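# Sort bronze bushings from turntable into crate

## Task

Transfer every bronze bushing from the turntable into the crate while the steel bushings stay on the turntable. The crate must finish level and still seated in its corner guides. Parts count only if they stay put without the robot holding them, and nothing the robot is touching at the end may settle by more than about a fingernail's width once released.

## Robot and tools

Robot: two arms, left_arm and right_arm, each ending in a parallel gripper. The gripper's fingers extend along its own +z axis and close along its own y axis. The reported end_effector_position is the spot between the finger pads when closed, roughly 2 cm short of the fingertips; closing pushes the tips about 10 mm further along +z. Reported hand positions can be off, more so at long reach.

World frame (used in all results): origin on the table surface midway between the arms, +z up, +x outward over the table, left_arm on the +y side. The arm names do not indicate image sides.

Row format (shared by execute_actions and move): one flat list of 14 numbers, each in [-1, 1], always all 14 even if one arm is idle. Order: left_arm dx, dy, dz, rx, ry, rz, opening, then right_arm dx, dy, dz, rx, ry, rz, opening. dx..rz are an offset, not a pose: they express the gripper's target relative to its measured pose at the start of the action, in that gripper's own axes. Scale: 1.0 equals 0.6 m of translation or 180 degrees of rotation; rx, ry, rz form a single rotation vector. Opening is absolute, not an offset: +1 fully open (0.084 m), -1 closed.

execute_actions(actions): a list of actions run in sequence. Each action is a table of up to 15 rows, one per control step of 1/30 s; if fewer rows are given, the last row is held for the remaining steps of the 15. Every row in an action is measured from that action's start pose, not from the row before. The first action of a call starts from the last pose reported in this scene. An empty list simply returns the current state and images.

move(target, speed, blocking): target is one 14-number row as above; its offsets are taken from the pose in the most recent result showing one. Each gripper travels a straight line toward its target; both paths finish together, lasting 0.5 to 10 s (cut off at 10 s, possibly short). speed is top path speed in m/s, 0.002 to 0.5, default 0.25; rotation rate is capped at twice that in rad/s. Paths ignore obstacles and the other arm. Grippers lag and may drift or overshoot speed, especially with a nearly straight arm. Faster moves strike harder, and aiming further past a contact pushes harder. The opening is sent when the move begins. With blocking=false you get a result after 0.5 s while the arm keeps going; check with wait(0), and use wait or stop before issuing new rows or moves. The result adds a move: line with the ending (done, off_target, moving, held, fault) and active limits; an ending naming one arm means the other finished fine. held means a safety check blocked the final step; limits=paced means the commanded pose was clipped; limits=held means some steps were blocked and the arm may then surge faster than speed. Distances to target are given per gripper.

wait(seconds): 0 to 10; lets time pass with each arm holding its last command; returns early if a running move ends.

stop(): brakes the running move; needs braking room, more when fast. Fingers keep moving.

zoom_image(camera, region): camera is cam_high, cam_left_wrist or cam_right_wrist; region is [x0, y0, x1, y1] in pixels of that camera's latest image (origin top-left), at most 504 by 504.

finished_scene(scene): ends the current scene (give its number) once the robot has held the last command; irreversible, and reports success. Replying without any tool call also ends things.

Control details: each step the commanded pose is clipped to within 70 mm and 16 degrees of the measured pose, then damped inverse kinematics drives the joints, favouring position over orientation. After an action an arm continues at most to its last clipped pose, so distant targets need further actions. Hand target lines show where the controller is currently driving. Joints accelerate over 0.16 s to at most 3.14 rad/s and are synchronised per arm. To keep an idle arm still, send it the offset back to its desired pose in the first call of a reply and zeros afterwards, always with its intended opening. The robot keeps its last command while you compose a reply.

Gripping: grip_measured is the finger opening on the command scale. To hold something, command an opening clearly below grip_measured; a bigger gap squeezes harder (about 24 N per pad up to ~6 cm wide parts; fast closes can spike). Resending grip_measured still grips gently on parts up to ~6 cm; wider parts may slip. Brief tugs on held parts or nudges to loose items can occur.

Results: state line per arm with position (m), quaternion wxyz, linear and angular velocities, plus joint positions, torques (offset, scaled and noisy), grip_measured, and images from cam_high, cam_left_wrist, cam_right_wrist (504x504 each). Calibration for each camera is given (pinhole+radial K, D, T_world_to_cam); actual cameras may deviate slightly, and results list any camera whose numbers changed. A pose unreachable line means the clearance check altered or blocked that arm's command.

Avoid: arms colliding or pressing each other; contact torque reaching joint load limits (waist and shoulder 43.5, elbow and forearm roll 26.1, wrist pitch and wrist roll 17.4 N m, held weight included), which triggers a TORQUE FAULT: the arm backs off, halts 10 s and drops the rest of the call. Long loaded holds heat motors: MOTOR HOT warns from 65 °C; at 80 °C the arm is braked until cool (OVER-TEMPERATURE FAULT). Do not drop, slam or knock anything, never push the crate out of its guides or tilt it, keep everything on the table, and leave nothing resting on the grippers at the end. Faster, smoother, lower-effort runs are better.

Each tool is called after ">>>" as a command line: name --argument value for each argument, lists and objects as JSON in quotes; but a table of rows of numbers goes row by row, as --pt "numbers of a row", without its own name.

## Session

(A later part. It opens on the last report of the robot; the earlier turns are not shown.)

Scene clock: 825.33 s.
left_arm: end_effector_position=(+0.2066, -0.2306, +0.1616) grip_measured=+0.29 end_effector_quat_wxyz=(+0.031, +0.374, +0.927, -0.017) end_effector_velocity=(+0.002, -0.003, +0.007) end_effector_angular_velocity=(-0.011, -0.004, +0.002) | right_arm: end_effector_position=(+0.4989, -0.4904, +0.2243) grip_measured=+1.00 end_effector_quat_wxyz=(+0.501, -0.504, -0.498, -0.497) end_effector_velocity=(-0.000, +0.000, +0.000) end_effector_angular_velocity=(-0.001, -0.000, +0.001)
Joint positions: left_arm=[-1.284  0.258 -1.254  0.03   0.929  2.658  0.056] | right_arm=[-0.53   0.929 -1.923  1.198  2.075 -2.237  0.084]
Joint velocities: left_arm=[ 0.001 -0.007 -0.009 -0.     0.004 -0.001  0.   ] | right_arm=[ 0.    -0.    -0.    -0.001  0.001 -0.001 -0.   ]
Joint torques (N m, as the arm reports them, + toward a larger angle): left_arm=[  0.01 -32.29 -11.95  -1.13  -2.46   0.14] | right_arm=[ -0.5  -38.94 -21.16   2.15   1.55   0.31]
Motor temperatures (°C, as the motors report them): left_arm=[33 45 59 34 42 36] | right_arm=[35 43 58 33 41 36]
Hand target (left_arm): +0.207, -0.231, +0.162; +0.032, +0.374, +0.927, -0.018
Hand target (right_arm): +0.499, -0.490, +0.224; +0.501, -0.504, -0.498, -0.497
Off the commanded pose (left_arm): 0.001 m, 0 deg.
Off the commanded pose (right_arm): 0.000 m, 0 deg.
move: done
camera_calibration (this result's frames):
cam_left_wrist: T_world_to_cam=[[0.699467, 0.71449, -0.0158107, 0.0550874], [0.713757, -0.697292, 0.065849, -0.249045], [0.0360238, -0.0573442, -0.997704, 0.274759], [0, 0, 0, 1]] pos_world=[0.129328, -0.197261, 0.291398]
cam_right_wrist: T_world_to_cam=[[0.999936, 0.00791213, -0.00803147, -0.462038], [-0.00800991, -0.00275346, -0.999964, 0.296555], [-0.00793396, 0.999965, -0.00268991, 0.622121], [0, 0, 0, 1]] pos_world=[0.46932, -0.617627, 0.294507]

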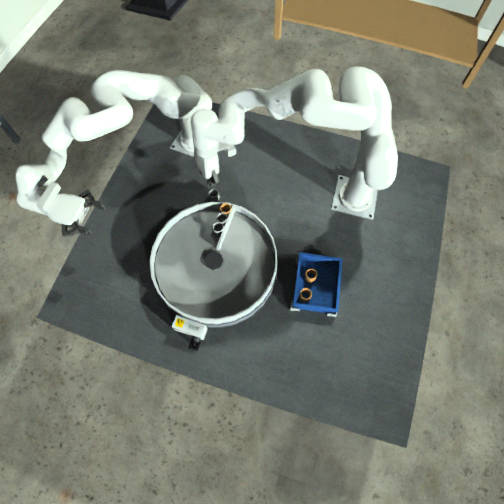

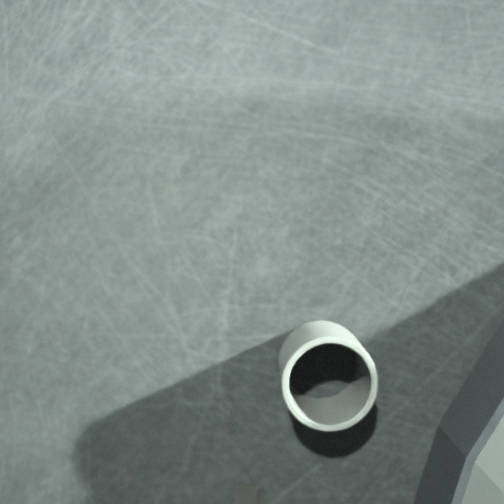

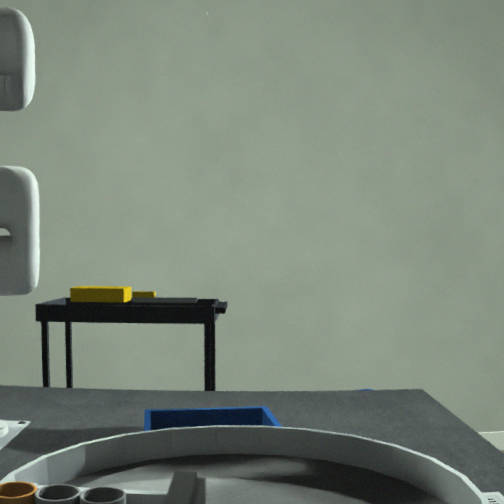

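Picking steel3 back up to return it to the turntable, since steels have to stay there.

>>> move --target '[0,0,0.173,0,0,0,0.3,0,0,0,0,0,0,1]' --speed 0.1

>>> move --target '[0,0,0,0,0,0,-1,0,0,0,0,0,0,1]'

>>> move --target '[0,0,-0.27,0,0,0,-1,0,0,0,0,0,0,1]' --speed 0.2

Scene clock: 833.90 s.
left_arm: end_effector_position=(+0.2112, -0.2369, +0.0587) grip_measured=+0.29 end_effector_quat_wxyz=(+0.031, +0.374, +0.927, -0.018) end_effector_velocity=(-0.000, +0.000, -0.003) end_effector_angular_velocity=(+0.002, +0.000, -0.002) | right_arm: end_effector_position=(+0.4989, -0.4904, +0.2243) grip_measured=+1.00 end_effector_quat_wxyz=(+0.501, -0.504, -0.498, -0.497) end_effector_velocity=(-0.000, -0.000, +0.000) end_effector_angular_velocity=(+0.000, -0.001, +0.001)
Joint positions: left_arm=[-1.278  0.443 -1.196  0.036  0.685  2.653  0.056] | right_arm=[-0.53   0.929 -1.923  1.198  2.075 -2.237  0.084]
Joint velocities: left_arm=[-0.     0.005  0.     0.001 -0.003  0.001 -0.   ] | right_arm=[-0.    -0.    -0.    -0.     0.001 -0.001  0.   ]
Joint torques (N m, as the arm reports them, + toward a larger angle): left_arm=[  0.07 -34.39 -10.84  -1.26  -2.36   0.17] | right_arm=[ -0.77 -39.09 -21.1    2.24   1.59   0.17]
Motor temperatures (°C, as the motors report them): left_arm=[33 45 59 34 41 36] | right_arm=[35 43 58 33 41 36]
Hand target (left_arm): +0.211, -0.237, +0.058; +0.031, +0.374, +0.927, -0.018
Hand target (right_arm): +0.499, -0.490, +0.224; +0.501, -0.504, -0.498, -0.497
Off the commanded pose (left_arm): 0.001 m, 0 deg.
Off the commanded pose (right_arm): 0.000 m, 0 deg.
move: done
camera_calibration (this result's frames):
cam_left_wrist: T_world_to_cam=[[0.699689, 0.714257, -0.016485, 0.0547275], [0.713534, -0.697441, 0.0666782, -0.250002], [0.0361281, -0.0584166, -0.997638, 0.171293], [0, 0, 0, 1]] pos_world=[0.133904, -0.203445, 0.18846]
cam_right_wrist: T_world_to_cam=[[0.999936, 0.00791216, -0.00803103, -0.462038], [-0.00800947, -0.0027534, -0.999964, 0.296555], [-0.00793399, 0.999965, -0.00268985, 0.622121], [0, 0, 0, 1]] pos_world=[0.46932, -0.617627, 0.294507]

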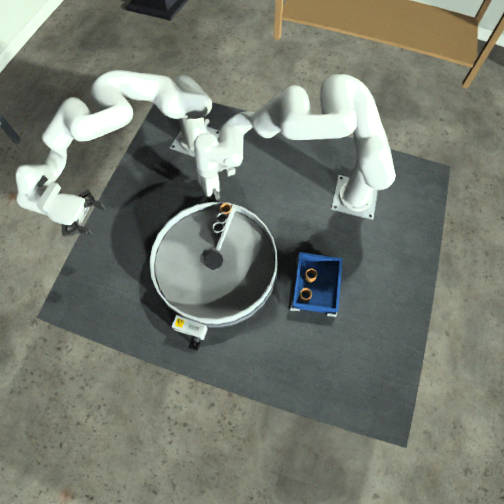

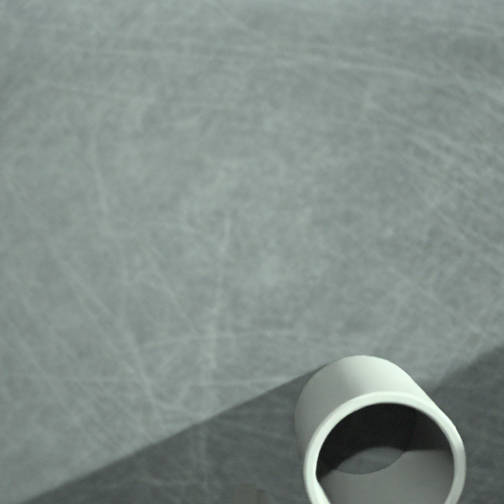

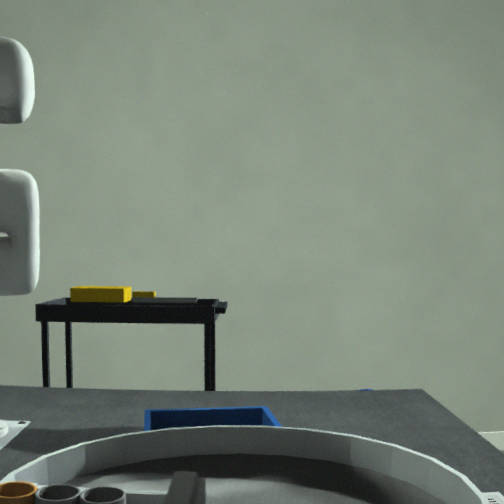

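Scene clock: 834.40 s.
left_arm: end_effector_position=(+0.2112, -0.2369, +0.0587) grip_measured=-0.20 end_effector_quat_wxyz=(+0.031, +0.374, +0.927, -0.018) end_effector_velocity=(+0.001, -0.001, +0.001) end_effector_angular_velocity=(-0.002, -0.001, -0.001) | right_arm: end_effector_position=(+0.4989, -0.4904, +0.2243) grip_measured=+1.00 end_effector_quat_wxyz=(+0.501, -0.504, -0.498, -0.497) end_effector_velocity=(+0.000, +0.000, +0.000) end_effector_angular_velocity=(+0.002, +0.001, -0.000)
Joint positions: left_arm=[-1.278  0.443 -1.196  0.036  0.685  2.653  0.035] | right_arm=[-0.53   0.929 -1.923  1.198  2.075 -2.237  0.084]
Joint velocities: left_arm=[ 0.    -0.    -0.001  0.    -0.     0.001  0.   ] | right_arm=[0.    0.001 0.    0.002 0.001 0.001 0.   ]
Joint torques (N m, as the arm reports them, + toward a larger angle): left_arm=[  0.3  -35.26 -10.82  -1.34  -2.32   0.01] | right_arm=[ -0.65 -39.01 -21.04   2.07   1.55   0.2 ]
Motor temperatures (°C, as the motors report them): left_arm=[33 45 59 34 41 36] | right_arm=[35 43 58 33 41 36]
Hand target (left_arm): +0.211, -0.237, +0.059; +0.031, +0.374, +0.927, -0.018
Hand target (right_arm): +0.499, -0.490, +0.224; +0.501, -0.504, -0.498, -0.497
Off the commanded pose (left_arm): 0.000 m, 0 deg.
Off the commanded pose (right_arm): 0.000 m, 0 deg.
move: done
camera_calibration (this result's frames):
cam_left_wrist: T_world_to_cam=[[0.69969, 0.714256, -0.0165309, 0.0547438], [0.713531, -0.697434, 0.0667733, -0.250038], [0.036164, -0.0585159, -0.997631, 0.171303], [0, 0, 0, 1]] pos_world=[0.133911, -0.203462, 0.188498]
cam_right_wrist: T_world_to_cam=[[0.999936, 0.00791233, -0.00803095, -0.462038], [-0.00800938, -0.00275345, -0.999964, 0.296555], [-0.00793416, 0.999965, -0.0026899, 0.622121], [0, 0, 0, 1]] pos_world=[0.46932, -0.617627, 0.294507]

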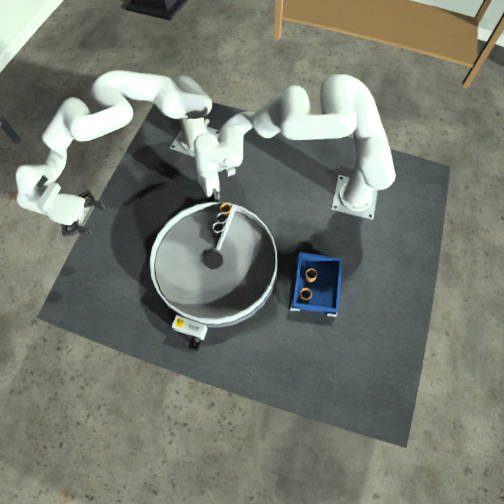

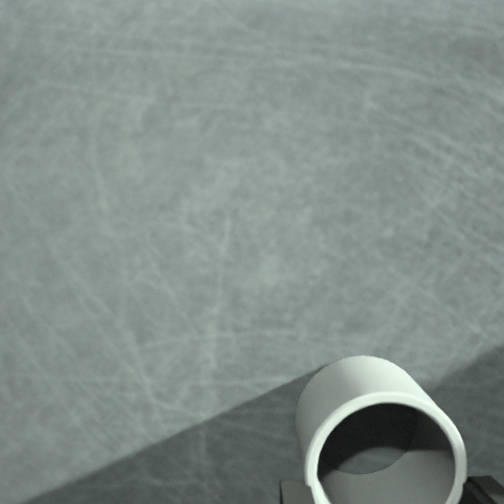

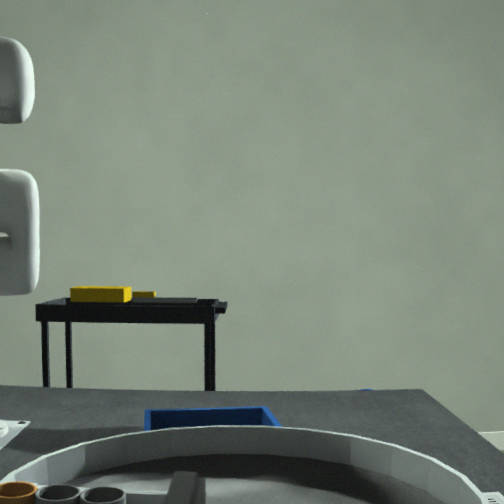

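Scene clock: 835.67 s.
left_arm: end_effector_position=(+0.2040, -0.2269, +0.2190) grip_measured=-0.20 end_effector_quat_wxyz=(+0.031, +0.374, +0.927, -0.017) end_effector_velocity=(+0.001, -0.002, +0.007) end_effector_angular_velocity=(-0.009, -0.003, +0.001) | right_arm: end_effector_position=(+0.4989, -0.4904, +0.2243) grip_measured=+1.00 end_effector_quat_wxyz=(+0.501, -0.504, -0.498, -0.497) end_effector_velocity=(+0.000, -0.000, +0.000) end_effector_angular_velocity=(+0.001, +0.000, -0.001)
Joint positions: left_arm=[-1.287  0.189 -1.332  0.027  1.077  2.659  0.035] | right_arm=[-0.53   0.929 -1.923  1.198  2.075 -2.237  0.084]
Joint velocities: left_arm=[ 0.001 -0.005 -0.012  0.     0.008  0.     0.   ] | right_arm=[-0.     0.     0.     0.001  0.     0.    -0.   ]
Joint torques (N m, as the arm reports them, + toward a larger angle): left_arm=[  0.32 -32.41 -12.82  -0.84  -2.39   0.01] | right_arm=[ -0.71 -38.97 -21.19   2.02   1.59   0.32]
Motor temperatures (°C, as the motors report them): left_arm=[33 45 59 34 41 36] | right_arm=[35 43 58 33 41 36]
Hand target (left_arm): +0.204, -0.227, +0.220; +0.032, +0.374, +0.927, -0.018
Hand target (right_arm): +0.499, -0.490, +0.224; +0.501, -0.504, -0.498, -0.497
Off the commanded pose (left_arm): 0.002 m, 0 deg.
Off the commanded pose (right_arm): 0.000 m, 0 deg.
move: done
camera_calibration (this result's frames):
cam_left_wrist: T_world_to_cam=[[0.69931, 0.714655, -0.015315, 0.0551722], [0.713919, -0.697194, 0.0651237, -0.248302], [0.0358635, -0.0564753, -0.99776, 0.332614], [0, 0, 0, 1]] pos_world=[0.126756, -0.193759, 0.348884]
cam_right_wrist: T_world_to_cam=[[0.999936, 0.00791228, -0.00803072, -0.462038], [-0.00800916, -0.0027535, -0.999964, 0.296555], [-0.00793411, 0.999965, -0.00268996, 0.622121], [0, 0, 0, 1]] pos_world=[0.46932, -0.617627, 0.294507]

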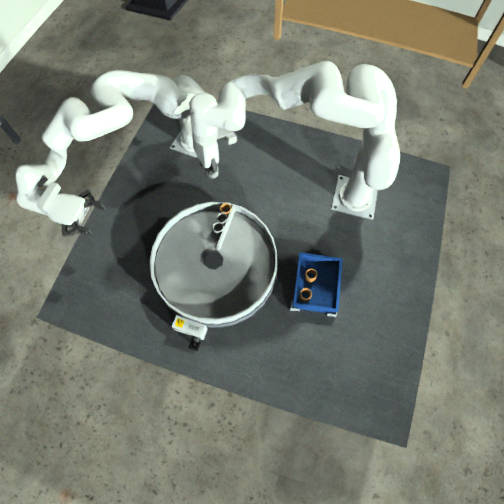

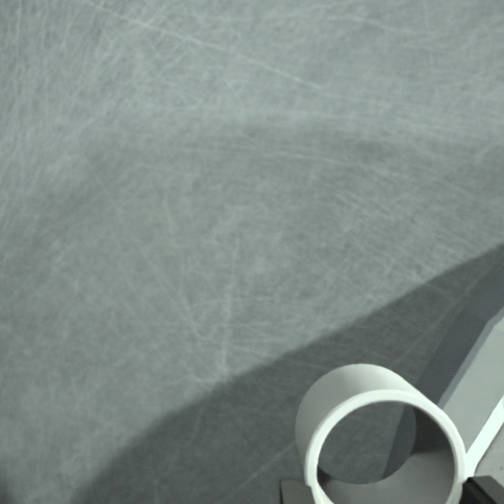

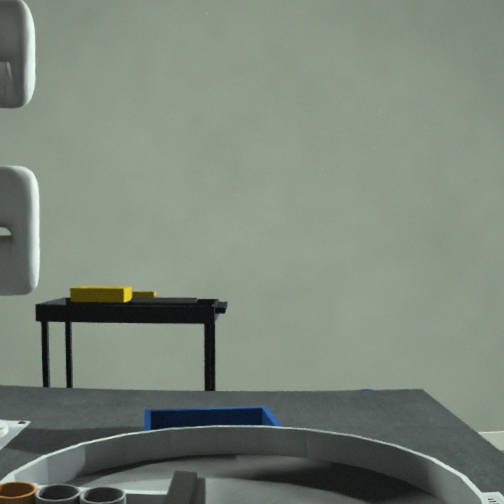

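>>> move --target '[0.015,0.444,0,0,0,0,-1,0,0,0,0,0,0,1]' --speed 0.3

>>> move --target '[0,0,0.18,0,0,0,-1,0,0,0,0,0,0,1]' --speed 0.15

>>> move --target '[0,0,0,0,0,0,0.2,0,0,0,0,0,0,1]'

>>> move --target '[0,0,-0.15,0,0,0,0.2,0,0,0,0,0,0,1]' --speed 0.3

>>> move --target '[-0.149,-0.229,0.083,0,0,0,-0.05,0,0,0,0,0,0,1]' --speed 0.35

>>> move --target '[0,0,0.082,0,0,0,-0.05,0,0,0,0,0,0,1]' --speed 0.2

Scene clock: 856.00 s.
left_arm: end_effector_position=(+0.3819, -0.0295, +0.2156) grip_measured=-0.20 end_effector_quat_wxyz=(+0.031, +0.374, +0.927, -0.017) end_effector_velocity=(+0.002, +0.002, +0.000) end_effector_angular_velocity=(-0.001, +0.000, +0.002) | right_arm: end_effector_position=(+0.4989, -0.4904, +0.2243) grip_measured=+1.00 end_effector_quat_wxyz=(+0.501, -0.504, -0.498, -0.497) end_effector_velocity=(+0.000, +0.000, +0.000) end_effector_angular_velocity=(+0.001, +0.000, -0.001)
Joint positions: left_arm=[-0.76  -0.028 -1.056 -0.014  1.016  3.206  0.035] | right_arm=[-0.53   0.929 -1.923  1.198  2.075 -2.237  0.084]
Joint velocities: left_arm=[ 0.007  0.    -0.001 -0.001  0.001  0.006  0.   ] | right_arm=[-0.     0.     0.     0.001  0.     0.    -0.   ]
Joint torques (N m, as the arm reports them, + toward a larger angle): left_arm=[  0.37 -26.04 -12.49  -1.44  -2.38   0.11] | right_arm=[ -0.78 -39.02 -21.2    2.24   1.45   0.25]
Motor temperatures (°C, as the motors report them): left_arm=[33 45 60 34 41 36] | right_arm=[35 43 58 33 41 36]
Hand target (left_arm): +0.382, -0.029, +0.216; +0.031, +0.374, +0.927, -0.017
Hand target (right_arm): +0.499, -0.490, +0.224; +0.501, -0.504, -0.498, -0.497
Off the commanded pose (left_arm): 0.001 m, 0 deg.
Off the commanded pose (right_arm): 0.000 m, 0 deg.
move: done
camera_calibration (this result's frames):
cam_left_wrist: T_world_to_cam=[[0.699901, 0.714086, -0.0148531, -0.210713], [0.713352, -0.697842, 0.0643852, -0.237045], [0.0356114, -0.0556588, -0.997815, 0.33411], [0, 0, 0, 1]] pos_world=[0.304676, 0.00364316, 0.345512]
cam_right_wrist: T_world_to_cam=[[0.999936, 0.00791229, -0.00803036, -0.462038], [-0.00800879, -0.00275345, -0.999964, 0.296555], [-0.00793411, 0.999965, -0.00268991, 0.622121], [0, 0, 0, 1]] pos_world=[0.46932, -0.617627, 0.294507]

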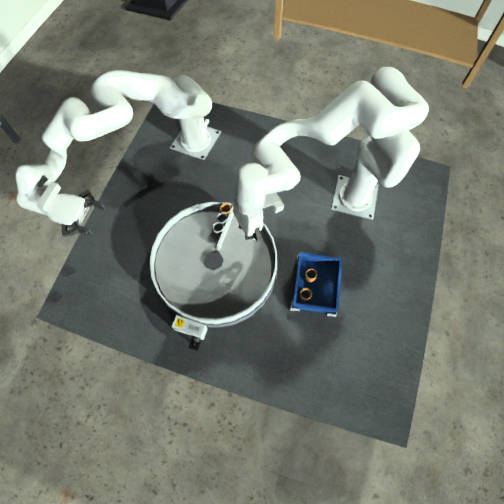

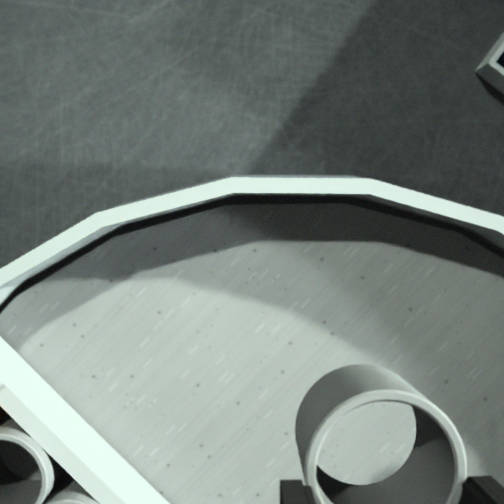

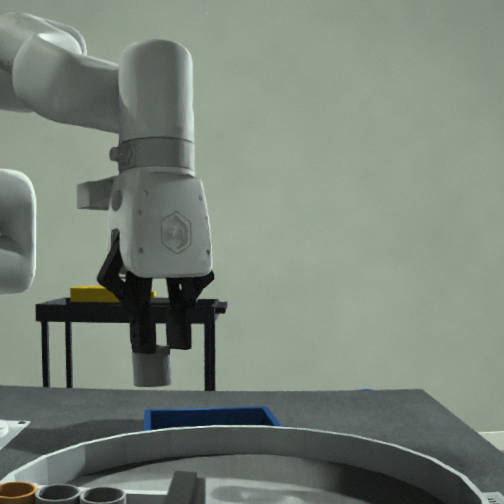

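Scene clock: 857.20 s.
left_arm: end_effector_position=(+0.3882, -0.0366, +0.1104) grip_measured=-0.20 end_effector_quat_wxyz=(+0.033, +0.374, +0.927, -0.018) end_effector_velocity=(+0.001, -0.002, -0.001) end_effector_angular_velocity=(-0.003, -0.003, -0.001) | right_arm: end_effector_position=(+0.4989, -0.4904, +0.2243) grip_measured=+1.00 end_effector_quat_wxyz=(+0.501, -0.504, -0.498, -0.497) end_effector_velocity=(+0.000, -0.000, +0.000) end_effector_angular_velocity=(+0.001, -0.001, -0.000)
Joint positions: left_arm=[-0.764  0.145 -0.938 -0.018  0.718  3.209  0.036] | right_arm=[-0.53   0.929 -1.923  1.198  2.075 -2.237  0.084]
Joint velocities: left_arm=[-0.002  0.005 -0.003 -0.001 -0.007 -0.     0.   ] | right_arm=[ 0.    -0.    -0.     0.001  0.     0.    -0.   ]
Joint torques (N m, as the arm reports them, + toward a larger angle): left_arm=[ -1.11 -22.34  -7.85  -1.83  -1.25   0.15] | right_arm=[ -0.8  -39.06 -20.99   2.39   1.54   0.34]
Motor temperatures (°C, as the motors report them): left_arm=[33 45 60 34 41 36] | right_arm=[35 43 58 33 41 36]
Hand target (left_arm): +0.387, -0.036, +0.108; +0.031, +0.374, +0.927, -0.017
Hand target (right_arm): +0.499, -0.490, +0.224; +0.501, -0.504, -0.498, -0.497
Off the commanded pose (left_arm): 0.003 m, 0 deg.
Off the commanded pose (right_arm): 0.000 m, 0 deg.
move: done
camera_calibration (this result's frames):
cam_left_wrist: T_world_to_cam=[[0.700014, 0.713981, -0.0145477, -0.21173], [0.712998, -0.697614, 0.0704887, -0.240295], [0.0401789, -0.0597156, -0.997406, 0.226525], [0, 0, 0, 1]] pos_world=[0.310443, -0.002935, 0.239795]
cam_right_wrist: T_world_to_cam=[[0.999936, 0.00791246, -0.00803031, -0.462038], [-0.00800875, -0.00275328, -0.999964, 0.296555], [-0.00793429, 0.999965, -0.00268973, 0.622121], [0, 0, 0, 1]] pos_world=[0.46932, -0.617627, 0.294507]

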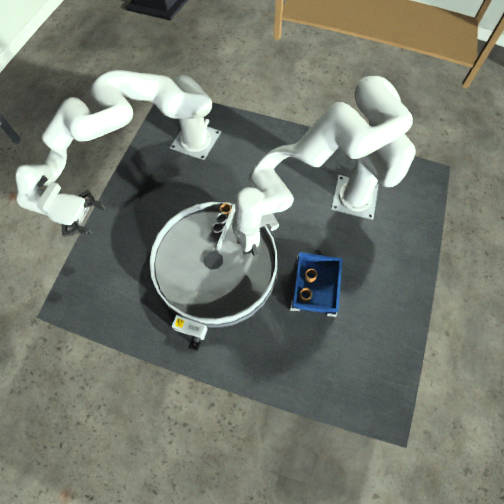

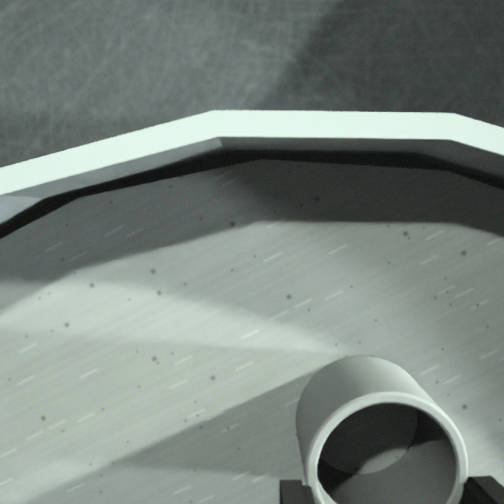

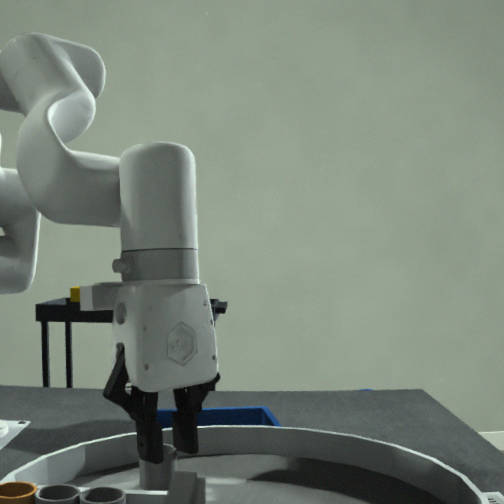

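Scene clock: 857.73 s.
left_arm: end_effector_position=(+0.3880, -0.0365, +0.1101) grip_measured=+0.19 end_effector_quat_wxyz=(+0.033, +0.374, +0.927, -0.018) end_effector_velocity=(+0.001, -0.001, +0.002) end_effector_angular_velocity=(-0.003, -0.004, +0.001) | right_arm: end_effector_position=(+0.4989, -0.4904, +0.2243) grip_measured=+1.00 end_effector_quat_wxyz=(+0.501, -0.504, -0.498, -0.497) end_effector_velocity=(-0.000, +0.000, -0.001) end_effector_angular_velocity=(-0.001, +0.000, +0.001)
Joint positions: left_arm=[-0.764  0.146 -0.937 -0.018  0.718  3.209  0.052] | right_arm=[-0.53   0.929 -1.923  1.198  2.075 -2.237  0.084]
Joint velocities: left_arm=[ 0.001 -0.001 -0.002  0.001 -0.001 -0.     0.   ] | right_arm=[ 0.     0.     0.001 -0.002 -0.    -0.001  0.   ]
Joint torques (N m, as the arm reports them, + toward a larger angle): left_arm=[  0.56 -28.35 -11.18  -1.27  -2.37   0.01] | right_arm=[ -0.73 -39.06 -21.21   2.23   1.5    0.25]
Motor temperatures (°C, as the motors report them): left_arm=[33 45 60 34 41 36] | right_arm=[35 43 58 33 41 36]
Hand target (left_arm): +0.388, -0.037, +0.110; +0.033, +0.374, +0.927, -0.018
Hand target (right_arm): +0.499, -0.490, +0.224; +0.501, -0.504, -0.498, -0.497
Off the commanded pose (left_arm): 0.000 m, 0 deg.
Off the commanded pose (right_arm): 0.000 m, 0 deg.
move: done
camera_calibration (this result's frames):
cam_left_wrist: T_world_to_cam=[[0.700034, 0.71396, -0.014612, -0.211688], [0.713009, -0.697672, 0.069798, -0.240006], [0.0396386, -0.0592794, -0.997454, 0.226499], [0, 0, 0, 1]] pos_world=[0.310337, -0.00288193, 0.239581]
cam_right_wrist: T_world_to_cam=[[0.999936, 0.00791241, -0.0080301, -0.462038], [-0.00800853, -0.00275345, -0.999964, 0.296555], [-0.00793424, 0.999965, -0.0026899, 0.622121], [0, 0, 0, 1]] pos_world=[0.46932, -0.617627, 0.294507]

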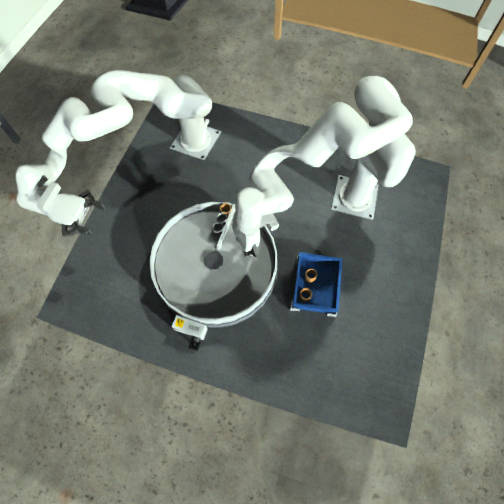

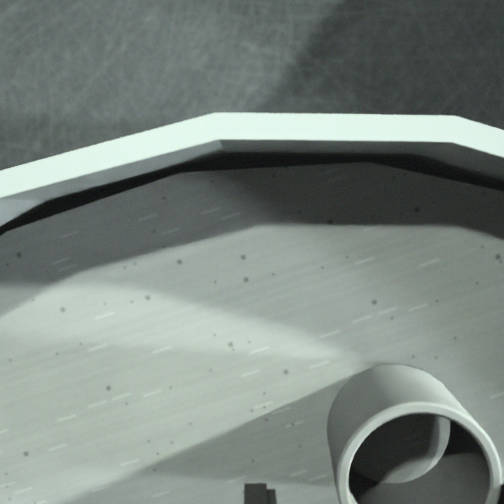

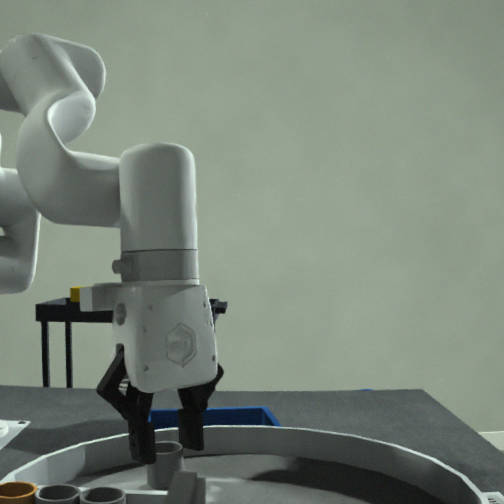

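Scene clock: 858.63 s.
left_arm: end_effector_position=(+0.3835, -0.0309, +0.1990) grip_measured=+0.19 end_effector_quat_wxyz=(+0.033, +0.374, +0.927, -0.017) end_effector_velocity=(+0.001, -0.001, +0.005) end_effector_angular_velocity=(-0.005, -0.006, -0.001) | right_arm: end_effector_position=(+0.4989, -0.4904, +0.2243) grip_measured=+1.00 end_effector_quat_wxyz=(+0.501, -0.504, -0.498, -0.497) end_effector_velocity=(-0.000, +0.000, -0.000) end_effector_angular_velocity=(+0.000, +0.002, +0.000)
Joint positions: left_arm=[-0.761 -0.008 -1.029 -0.015  0.964  3.206  0.052] | right_arm=[-0.53   0.929 -1.923  1.198  2.075 -2.237  0.084]
Joint velocities: left_arm=[-0.    -0.005 -0.008  0.     0.006  0.     0.   ] | right_arm=[-0.    -0.     0.001 -0.     0.     0.002 -0.   ]
Joint torques (N m, as the arm reports them, + toward a larger angle): left_arm=[  0.78 -26.61 -12.54  -1.03  -2.3    0.15] | right_arm=[ -0.74 -38.82 -20.98   2.33   1.51   0.29]
Motor temperatures (°C, as the motors report them): left_arm=[33 45 59 34 41 36] | right_arm=[35 43 58 33 41 36]
Hand target (left_arm): +0.384, -0.031, +0.200; +0.033, +0.374, +0.927, -0.018
Hand target (right_arm): +0.499, -0.490, +0.224; +0.501, -0.504, -0.498, -0.497
Off the commanded pose (left_arm): 0.001 m, 0 deg.
Off the commanded pose (right_arm): 0.000 m, 0 deg.
move: done
camera_calibration (this result's frames):
cam_left_wrist: T_world_to_cam=[[0.699806, 0.714187, -0.0144398, -0.211136], [0.713282, -0.697536, 0.0683548, -0.238819], [0.0387459, -0.0581347, -0.997557, 0.316071], [0, 0, 0, 1]] pos_world=[0.305853, 0.0025808, 0.328574]
cam_right_wrist: T_world_to_cam=[[0.999936, 0.00791245, -0.00803015, -0.462038], [-0.00800859, -0.00275356, -0.999964, 0.296555], [-0.00793428, 0.999965, -0.00269002, 0.622121], [0, 0, 0, 1]] pos_world=[0.46932, -0.617627, 0.294507]

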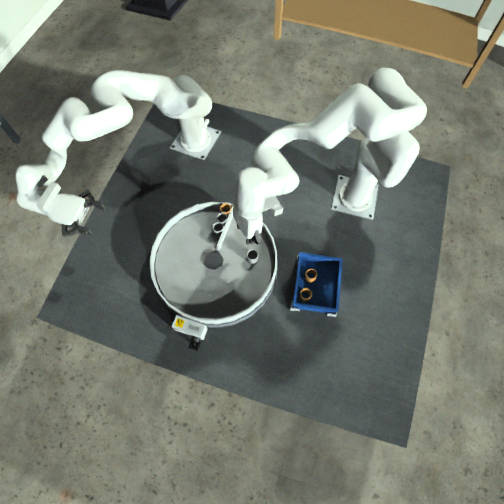

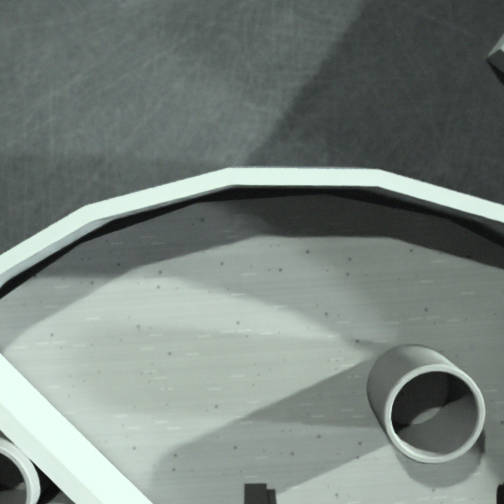

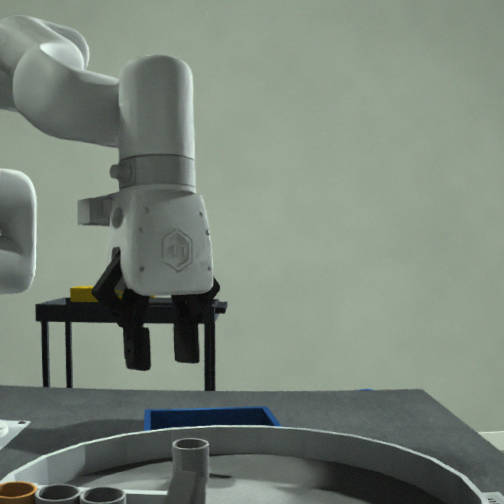

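Scene clock: 859.77 s.
left_arm: end_effector_position=(+0.3548, -0.1942, +0.1577) grip_measured=-0.06 end_effector_quat_wxyz=(+0.033, +0.374, +0.927, -0.018) end_effector_velocity=(-0.001, -0.001, -0.002) end_effector_angular_velocity=(+0.006, +0.004, -0.000) | right_arm: end_effector_position=(+0.4989, -0.4904, +0.2243) grip_measured=+1.00 end_effector_quat_wxyz=(+0.501, -0.504, -0.498, -0.497) end_effector_velocity=(-0.000, -0.000, -0.001) end_effector_angular_velocity=(-0.000, +0.002, +0.001)
Joint positions: left_arm=[-1.014  0.377 -1.41   0.008  0.958  2.94   0.041] | right_arm=[-0.53   0.929 -1.923  1.198  2.075 -2.237  0.084]
Joint velocities: left_arm=[-0.002  0.009 -0.008  0.     0.006 -0.002 -0.   ] | right_arm=[-0.     0.001  0.    -0.001  0.     0.001 -0.   ]
Joint torques (N m, as the arm reports them, + toward a larger angle): left_arm=[  0.31 -35.63 -12.38  -1.01  -2.23   0.2 ] | right_arm=[ -0.65 -39.35 -21.28   2.25   1.69   0.18]
Motor temperatures (°C, as the motors report them): left_arm=[33 45 59 34 41 36] | right_arm=[35 43 58 33 41 36]
Hand target (left_arm): +0.355, -0.194, +0.157; +0.033, +0.374, +0.927, -0.017
Hand target (right_arm): +0.499, -0.490, +0.224; +0.501, -0.504, -0.498, -0.497
Off the commanded pose (left_arm): 0.001 m, 0 deg.
Off the commanded pose (right_arm): 0.000 m, 0 deg.
move: done
camera_calibration (this result's frames):
cam_left_wrist: T_world_to_cam=[[0.699476, 0.714505, -0.014738, -0.0748165], [0.713579, -0.69714, 0.0692905, -0.329715], [0.0392339, -0.0589837, -0.997488, 0.266169], [0, 0, 0, 1]] pos_world=[0.277167, -0.160701, 0.287244]
cam_right_wrist: T_world_to_cam=[[0.999936, 0.00791252, -0.00803042, -0.462038], [-0.00800885, -0.00275343, -0.999964, 0.296555], [-0.00793435, 0.999965, -0.00268988, 0.622121], [0, 0, 0, 1]] pos_world=[0.46932, -0.617627, 0.294507]

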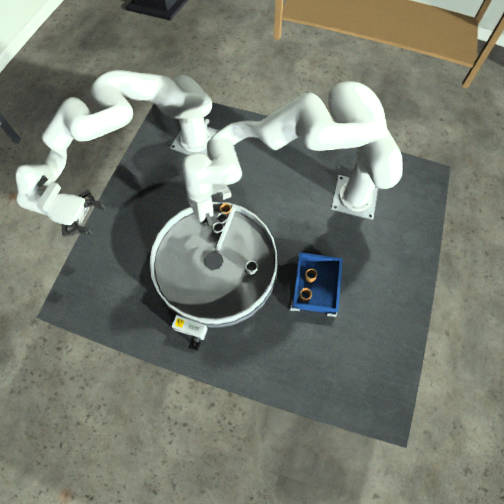

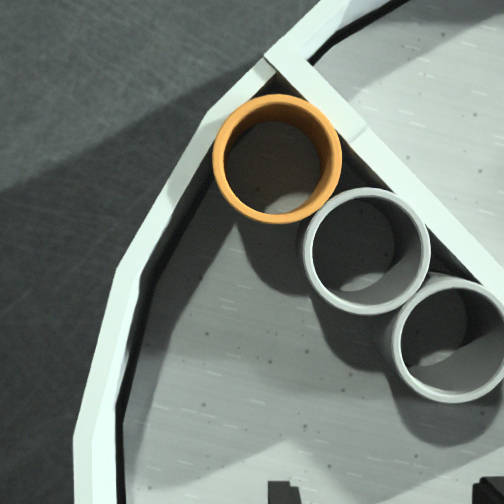

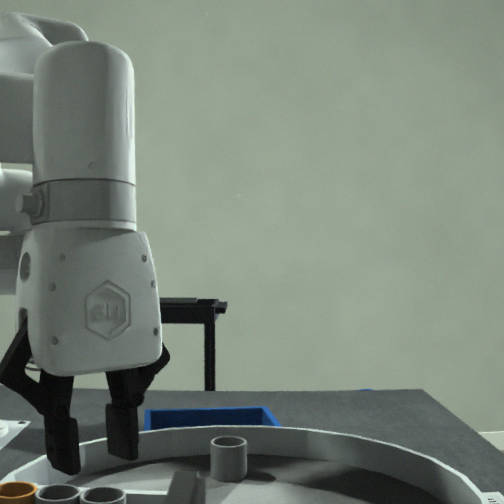

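Scene clock: 860.60 s.
left_arm: end_effector_position=(+0.3573, -0.1974, +0.1094) grip_measured=-0.06 end_effector_quat_wxyz=(+0.033, +0.374, +0.927, -0.018) end_effector_velocity=(-0.001, +0.000, -0.004) end_effector_angular_velocity=(+0.003, +0.003, -0.001) | right_arm: end_effector_position=(+0.4989, -0.4904, +0.2243) grip_measured=+1.00 end_effector_quat_wxyz=(+0.501, -0.504, -0.498, -0.497) end_effector_velocity=(+0.000, +0.000, -0.000) end_effector_angular_velocity=(+0.002, +0.000, -0.001)
Joint positions: left_arm=[-1.014  0.452 -1.374  0.009  0.846  2.94   0.041] | right_arm=[-0.53   0.929 -1.923  1.198  2.075 -2.237  0.084]
Joint velocities: left_arm=[-0.001  0.005  0.003 -0.001 -0.003 -0.    -0.   ] | right_arm=[ 0.     0.001 -0.     0.001  0.     0.     0.   ]
Joint torques (N m, as the arm reports them, + toward a larger angle): left_arm=[  0.2  -36.5  -12.32  -1.07  -2.3    0.04] | right_arm=[ -0.64 -38.79 -21.     2.13   1.61   0.25]
Motor temperatures (°C, as the motors report them): left_arm=[33 45 59 34 41 36] | right_arm=[35 43 58 33 41 36]
Hand target (left_arm): +0.357, -0.197, +0.109; +0.033, +0.374, +0.927, -0.018
Hand target (right_arm): +0.499, -0.490, +0.224; +0.501, -0.504, -0.498, -0.497
Off the commanded pose (left_arm): 0.001 m, 0 deg.
Off the commanded pose (right_arm): 0.000 m, 0 deg.
move: done
camera_calibration (this result's frames):
cam_left_wrist: T_world_to_cam=[[0.699588, 0.714387, -0.0150784, -0.075004], [0.713434, -0.697167, 0.0704993, -0.330486], [0.0398516, -0.060078, -0.997398, 0.217277], [0, 0, 0, 1]] pos_world=[0.279593, -0.163769, 0.238879]
cam_right_wrist: T_world_to_cam=[[0.999936, 0.00791251, -0.00803057, -0.462038], [-0.008009, -0.00275351, -0.999964, 0.296555], [-0.00793434, 0.999965, -0.00268997, 0.622121], [0, 0, 0, 1]] pos_world=[0.46932, -0.617627, 0.294507]

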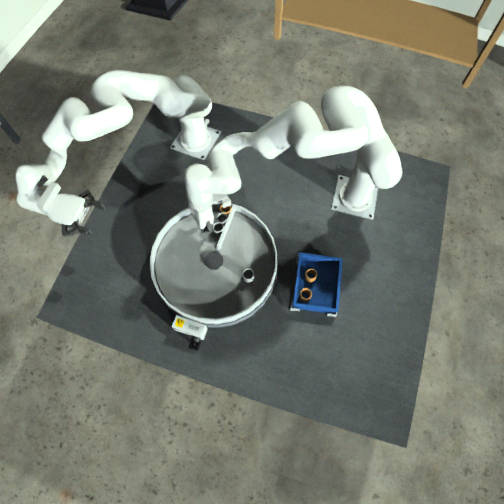

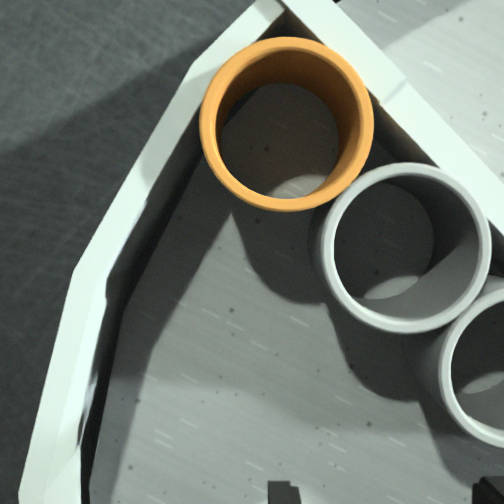

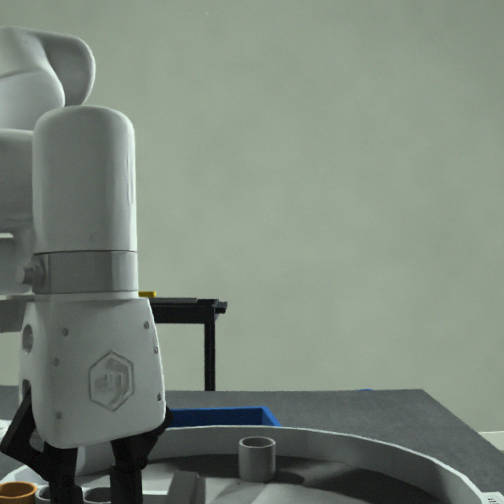

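>>> move --target '[0.08,0.007,0.015,0,0,0,-0.05,0,0,0,0,0,0,1]' --speed 0.04

>>> move --target '[0,0,0,0,0,0,-1,0,0,0,0,0,0,1]'

>>> move --target '[0,0,-0.17,0,0,0,-1,0,0,0,0,0,0,1]' --speed 0.15

Scene clock: 892.97 s.
left_arm: end_effector_position=(+0.3561, -0.2035, +0.1399) grip_measured=-0.06 end_effector_quat_wxyz=(+0.080, +0.373, +0.923, -0.049) end_effector_velocity=(-0.001, -0.000, -0.000) end_effector_angular_velocity=(+0.000, +0.001, -0.001) | right_arm: end_effector_position=(+0.4989, -0.4904, +0.2243) grip_measured=+1.00 end_effector_quat_wxyz=(+0.501, -0.504, -0.498, -0.497) end_effector_velocity=(-0.000, -0.000, -0.001) end_effector_angular_velocity=(-0.002, +0.003, +0.001)
Joint positions: left_arm=[-1.021  0.353 -1.283  0.01   0.742  2.931  0.041] | right_arm=[-0.53   0.929 -1.923  1.198  2.075 -2.237  0.084]
Joint velocities: left_arm=[-0.001  0.    -0.    -0.001  0.001  0.001 -0.   ] | right_arm=[-0.     0.001  0.    -0.003 -0.001  0.001 -0.   ]
Joint torques (N m, as the arm reports them, + toward a larger angle): left_arm=[  0.05 -34.9  -11.95  -0.96  -2.6    0.19] | right_arm=[ -0.5  -38.98 -20.92   2.25   1.56   0.35]
Motor temperatures (°C, as the motors report them): left_arm=[33 46 59 34 41 36] | right_arm=[35 43 58 33 41 36]
Hand target (left_arm): +0.356, -0.203, +0.140; +0.080, +0.373, +0.923, -0.049
Hand target (right_arm): +0.499, -0.490, +0.224; +0.501, -0.504, -0.498, -0.497
Off the commanded pose (left_arm): 0.067 m, 6 deg.
Off the commanded pose (right_arm): 0.000 m, 0 deg.
TORQUE FAULT: the external load on joint 3 (elbow) of the left arm reached its load limit, and that arm stopped for 10 seconds. That time counts as 18 of the actions that you can send in this scene. A torque fault stops only its own arm. That arm's remaining commands of this call were not run. Joint 3 (elbow) of that arm moved back by up to 3 degrees. That arm holds there, with its grip as last carried out, and accepts commands again: back off and push less far. That arm stops again, at the same cost, whenever a joint's load reaches its limit.
move: fault (left_arm)
camera_calibration (this result's frames):
cam_left_wrist: T_world_to_cam=[[0.701913, 0.711322, -0.0365869, -0.067843], [0.704833, -0.686276, 0.179544, -0.345934], [0.102605, -0.151812, -0.983069, 0.20428], [0, 0, 0, 1]] pos_world=[0.270486, -0.158136, 0.26045]
cam_right_wrist: T_world_to_cam=[[0.999936, 0.00791238, -0.0080306, -0.462038], [-0.00800903, -0.00275342, -0.999964, 0.296555], [-0.00793421, 0.999965, -0.00268987, 0.622121], [0, 0, 0, 1]] pos_world=[0.46932, -0.617627, 0.294507]

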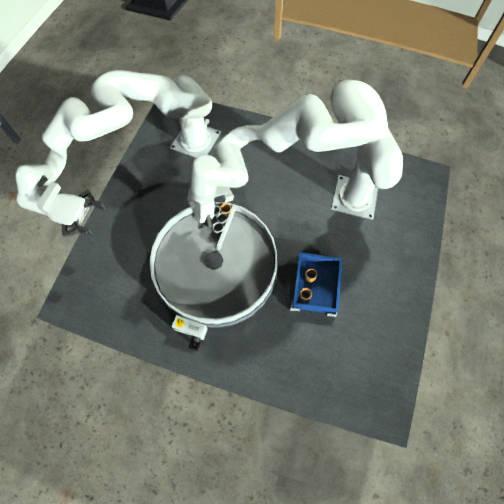

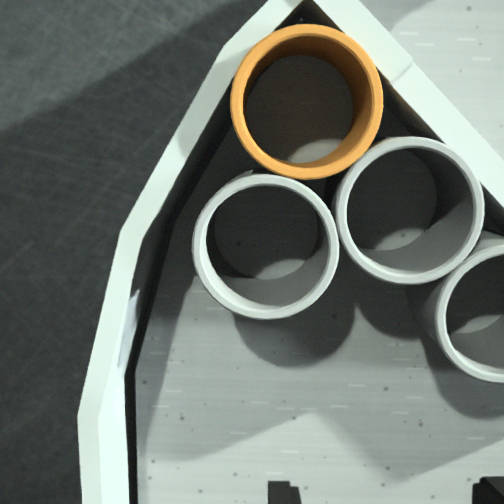

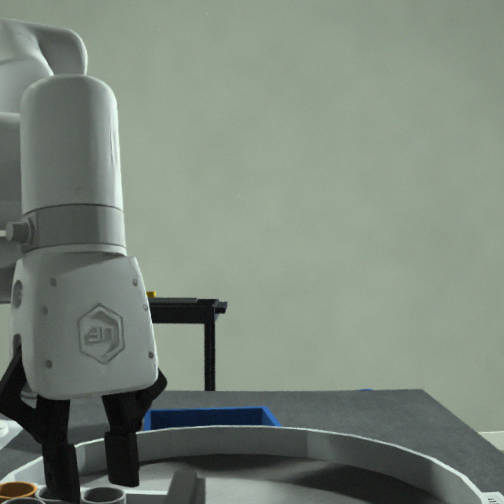

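not run: a fault stop came before this call.

not run: a fault stop came before this call.

>>> move --target '[0,-0.05,0.06,0,0,0,-0.05,0,0,0,0,0,0,1]' --speed 0.1

>>> move --target '[0.075,0,0,0,0,0,-0.05,0,0,0,0,0,0,1]' --speed 0.03

Scene clock: 910.57 s.
left_arm: end_effector_position=(+0.3395, -0.2305, +0.1060) grip_measured=-0.06 end_effector_quat_wxyz=(+0.080, +0.373, +0.923, -0.049) end_effector_velocity=(-0.002, -0.001, -0.002) end_effector_angular_velocity=(+0.003, +0.001, -0.002) | right_arm: end_effector_position=(+0.4989, -0.4904, +0.2243) grip_measured=+1.00 end_effector_quat_wxyz=(+0.501, -0.504, -0.498, -0.497) end_effector_velocity=(-0.000, +0.000, -0.000) end_effector_angular_velocity=(+0.001, +0.001, +0.001)
Joint positions: left_arm=[-1.071  0.447 -1.317  0.026  0.682  2.869  0.041] | right_arm=[-0.53   0.929 -1.923  1.198  2.075 -2.237  0.084]
Joint velocities: left_arm=[-0.003  0.005 -0.001  0.001 -0.001 -0.002 -0.   ] | right_arm=[ 0.     0.    -0.    -0.     0.001  0.001 -0.   ]
Joint torques (N m, as the arm reports them, + toward a larger angle): left_arm=[  0.62 -35.88 -11.85  -1.12  -2.24   0.14] | right_arm=[ -0.64 -39.02 -21.12   2.22   1.66   0.4 ]
Motor temperatures (°C, as the motors report them): left_arm=[33 46 59 34 41 36] | right_arm=[35 43 58 33 41 36]
Hand target (left_arm): +0.339, -0.230, +0.105; +0.080, +0.373, +0.923, -0.049
Hand target (right_arm): +0.499, -0.490, +0.224; +0.501, -0.504, -0.498, -0.497
Off the commanded pose (left_arm): 0.001 m, 0 deg.
Off the commanded pose (right_arm): 0.000 m, 0 deg.
move: done
camera_calibration (this result's frames):
cam_left_wrist: T_world_to_cam=[[0.701823, 0.711396, -0.03689, -0.0380961], [0.704869, -0.686033, 0.180329, -0.346708], [0.102978, -0.152562, -0.982914, 0.168254], [0, 0, 0, 1]] pos_world=[0.253794, -0.185083, 0.226496]
cam_right_wrist: T_world_to_cam=[[0.999936, 0.00791218, -0.00803064, -0.462038], [-0.00800908, -0.00275329, -0.999964, 0.296555], [-0.00793401, 0.999965, -0.00268975, 0.622121], [0, 0, 0, 1]] pos_world=[0.46932, -0.617627, 0.294507]

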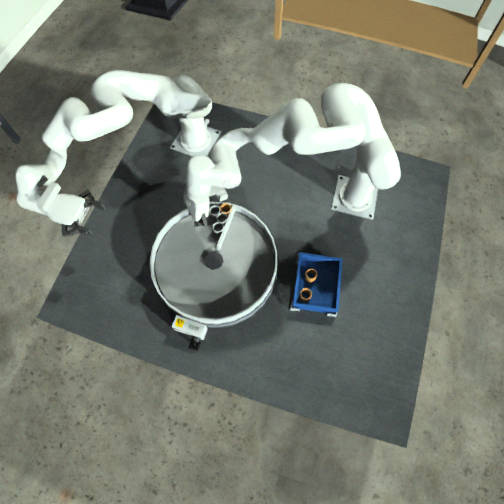

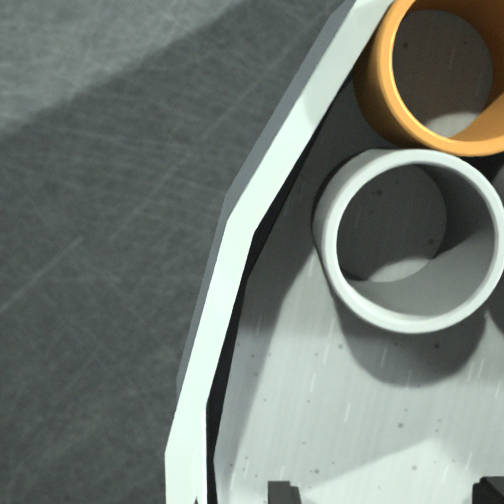

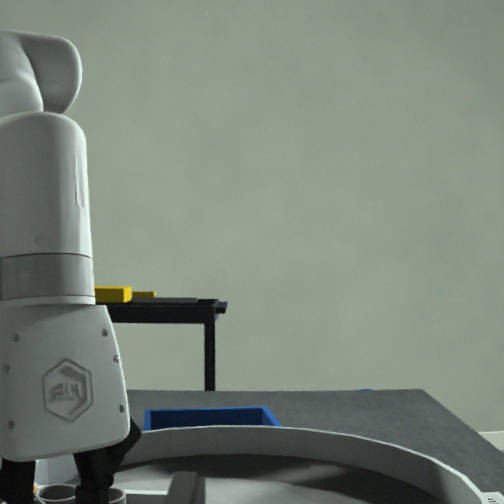

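Scene clock: 912.40 s.
left_arm: end_effector_position=(+0.3077, -0.2000, +0.0976) grip_measured=-0.06 end_effector_quat_wxyz=(+0.080, +0.373, +0.923, -0.049) end_effector_velocity=(-0.001, +0.001, -0.001) end_effector_angular_velocity=(+0.001, +0.001, +0.001) | right_arm: end_effector_position=(+0.4989, -0.4904, +0.2243) grip_measured=+1.00 end_effector_quat_wxyz=(+0.501, -0.504, -0.498, -0.497) end_effector_velocity=(-0.000, +0.000, +0.000) end_effector_angular_velocity=(-0.000, +0.000, +0.001)
Joint positions: left_arm=[-1.092  0.334 -1.118  0.036  0.597  2.84   0.041] | right_arm=[-0.53   0.929 -1.923  1.198  2.075 -2.237  0.084]
Joint velocities: left_arm=[-0.001 -0.003  0.007  0.    -0.002 -0.001  0.   ] | right_arm=[ 0.    -0.001  0.    -0.     0.001  0.     0.   ]
Joint torques (N m, as the arm reports them, + toward a larger angle): left_arm=[ -0.22 -32.99 -11.13  -1.29  -2.47   0.08] | right_arm=[ -0.8  -38.99 -21.11   2.39   1.6    0.07]
Motor temperatures (°C, as the motors report them): left_arm=[33 46 59 34 41 36] | right_arm=[35 43 58 33 41 36]
Hand target (left_arm): +0.308, -0.200, +0.098; +0.080, +0.373, +0.923, -0.049
Hand target (right_arm): +0.499, -0.490, +0.224; +0.501, -0.504, -0.498, -0.497
Off the commanded pose (left_arm): 0.000 m, 0 deg.
Off the commanded pose (right_arm): 0.000 m, 0 deg.
move: done
camera_calibration (this result's frames):
cam_left_wrist: T_world_to_cam=[[0.701875, 0.711338, -0.0370131, -0.0377805], [0.704825, -0.686062, 0.180392, -0.301844], [0.102926, -0.1527, -0.982898, 0.167949], [0, 0, 0, 1]] pos_world=[0.221978, -0.154563, 0.218129]
cam_right_wrist: T_world_to_cam=[[0.999936, 0.00791234, -0.0080309, -0.462038], [-0.00800934, -0.00275317, -0.999964, 0.296555], [-0.00793416, 0.999965, -0.00268962, 0.622121], [0, 0, 0, 1]] pos_world=[0.46932, -0.617627, 0.294507]

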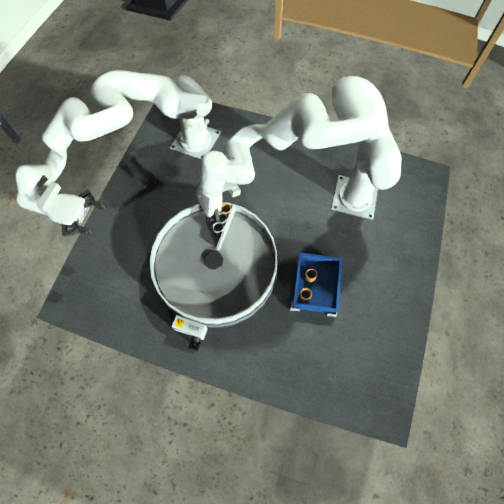

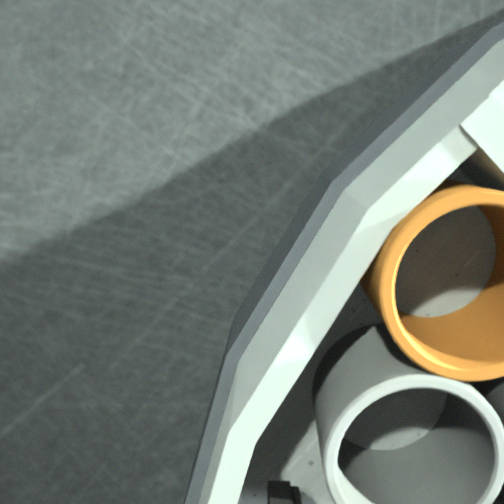

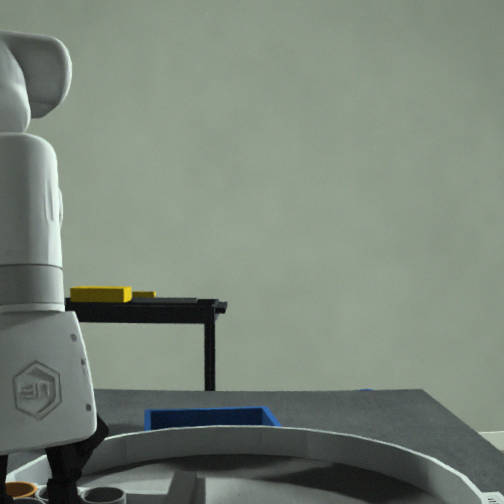

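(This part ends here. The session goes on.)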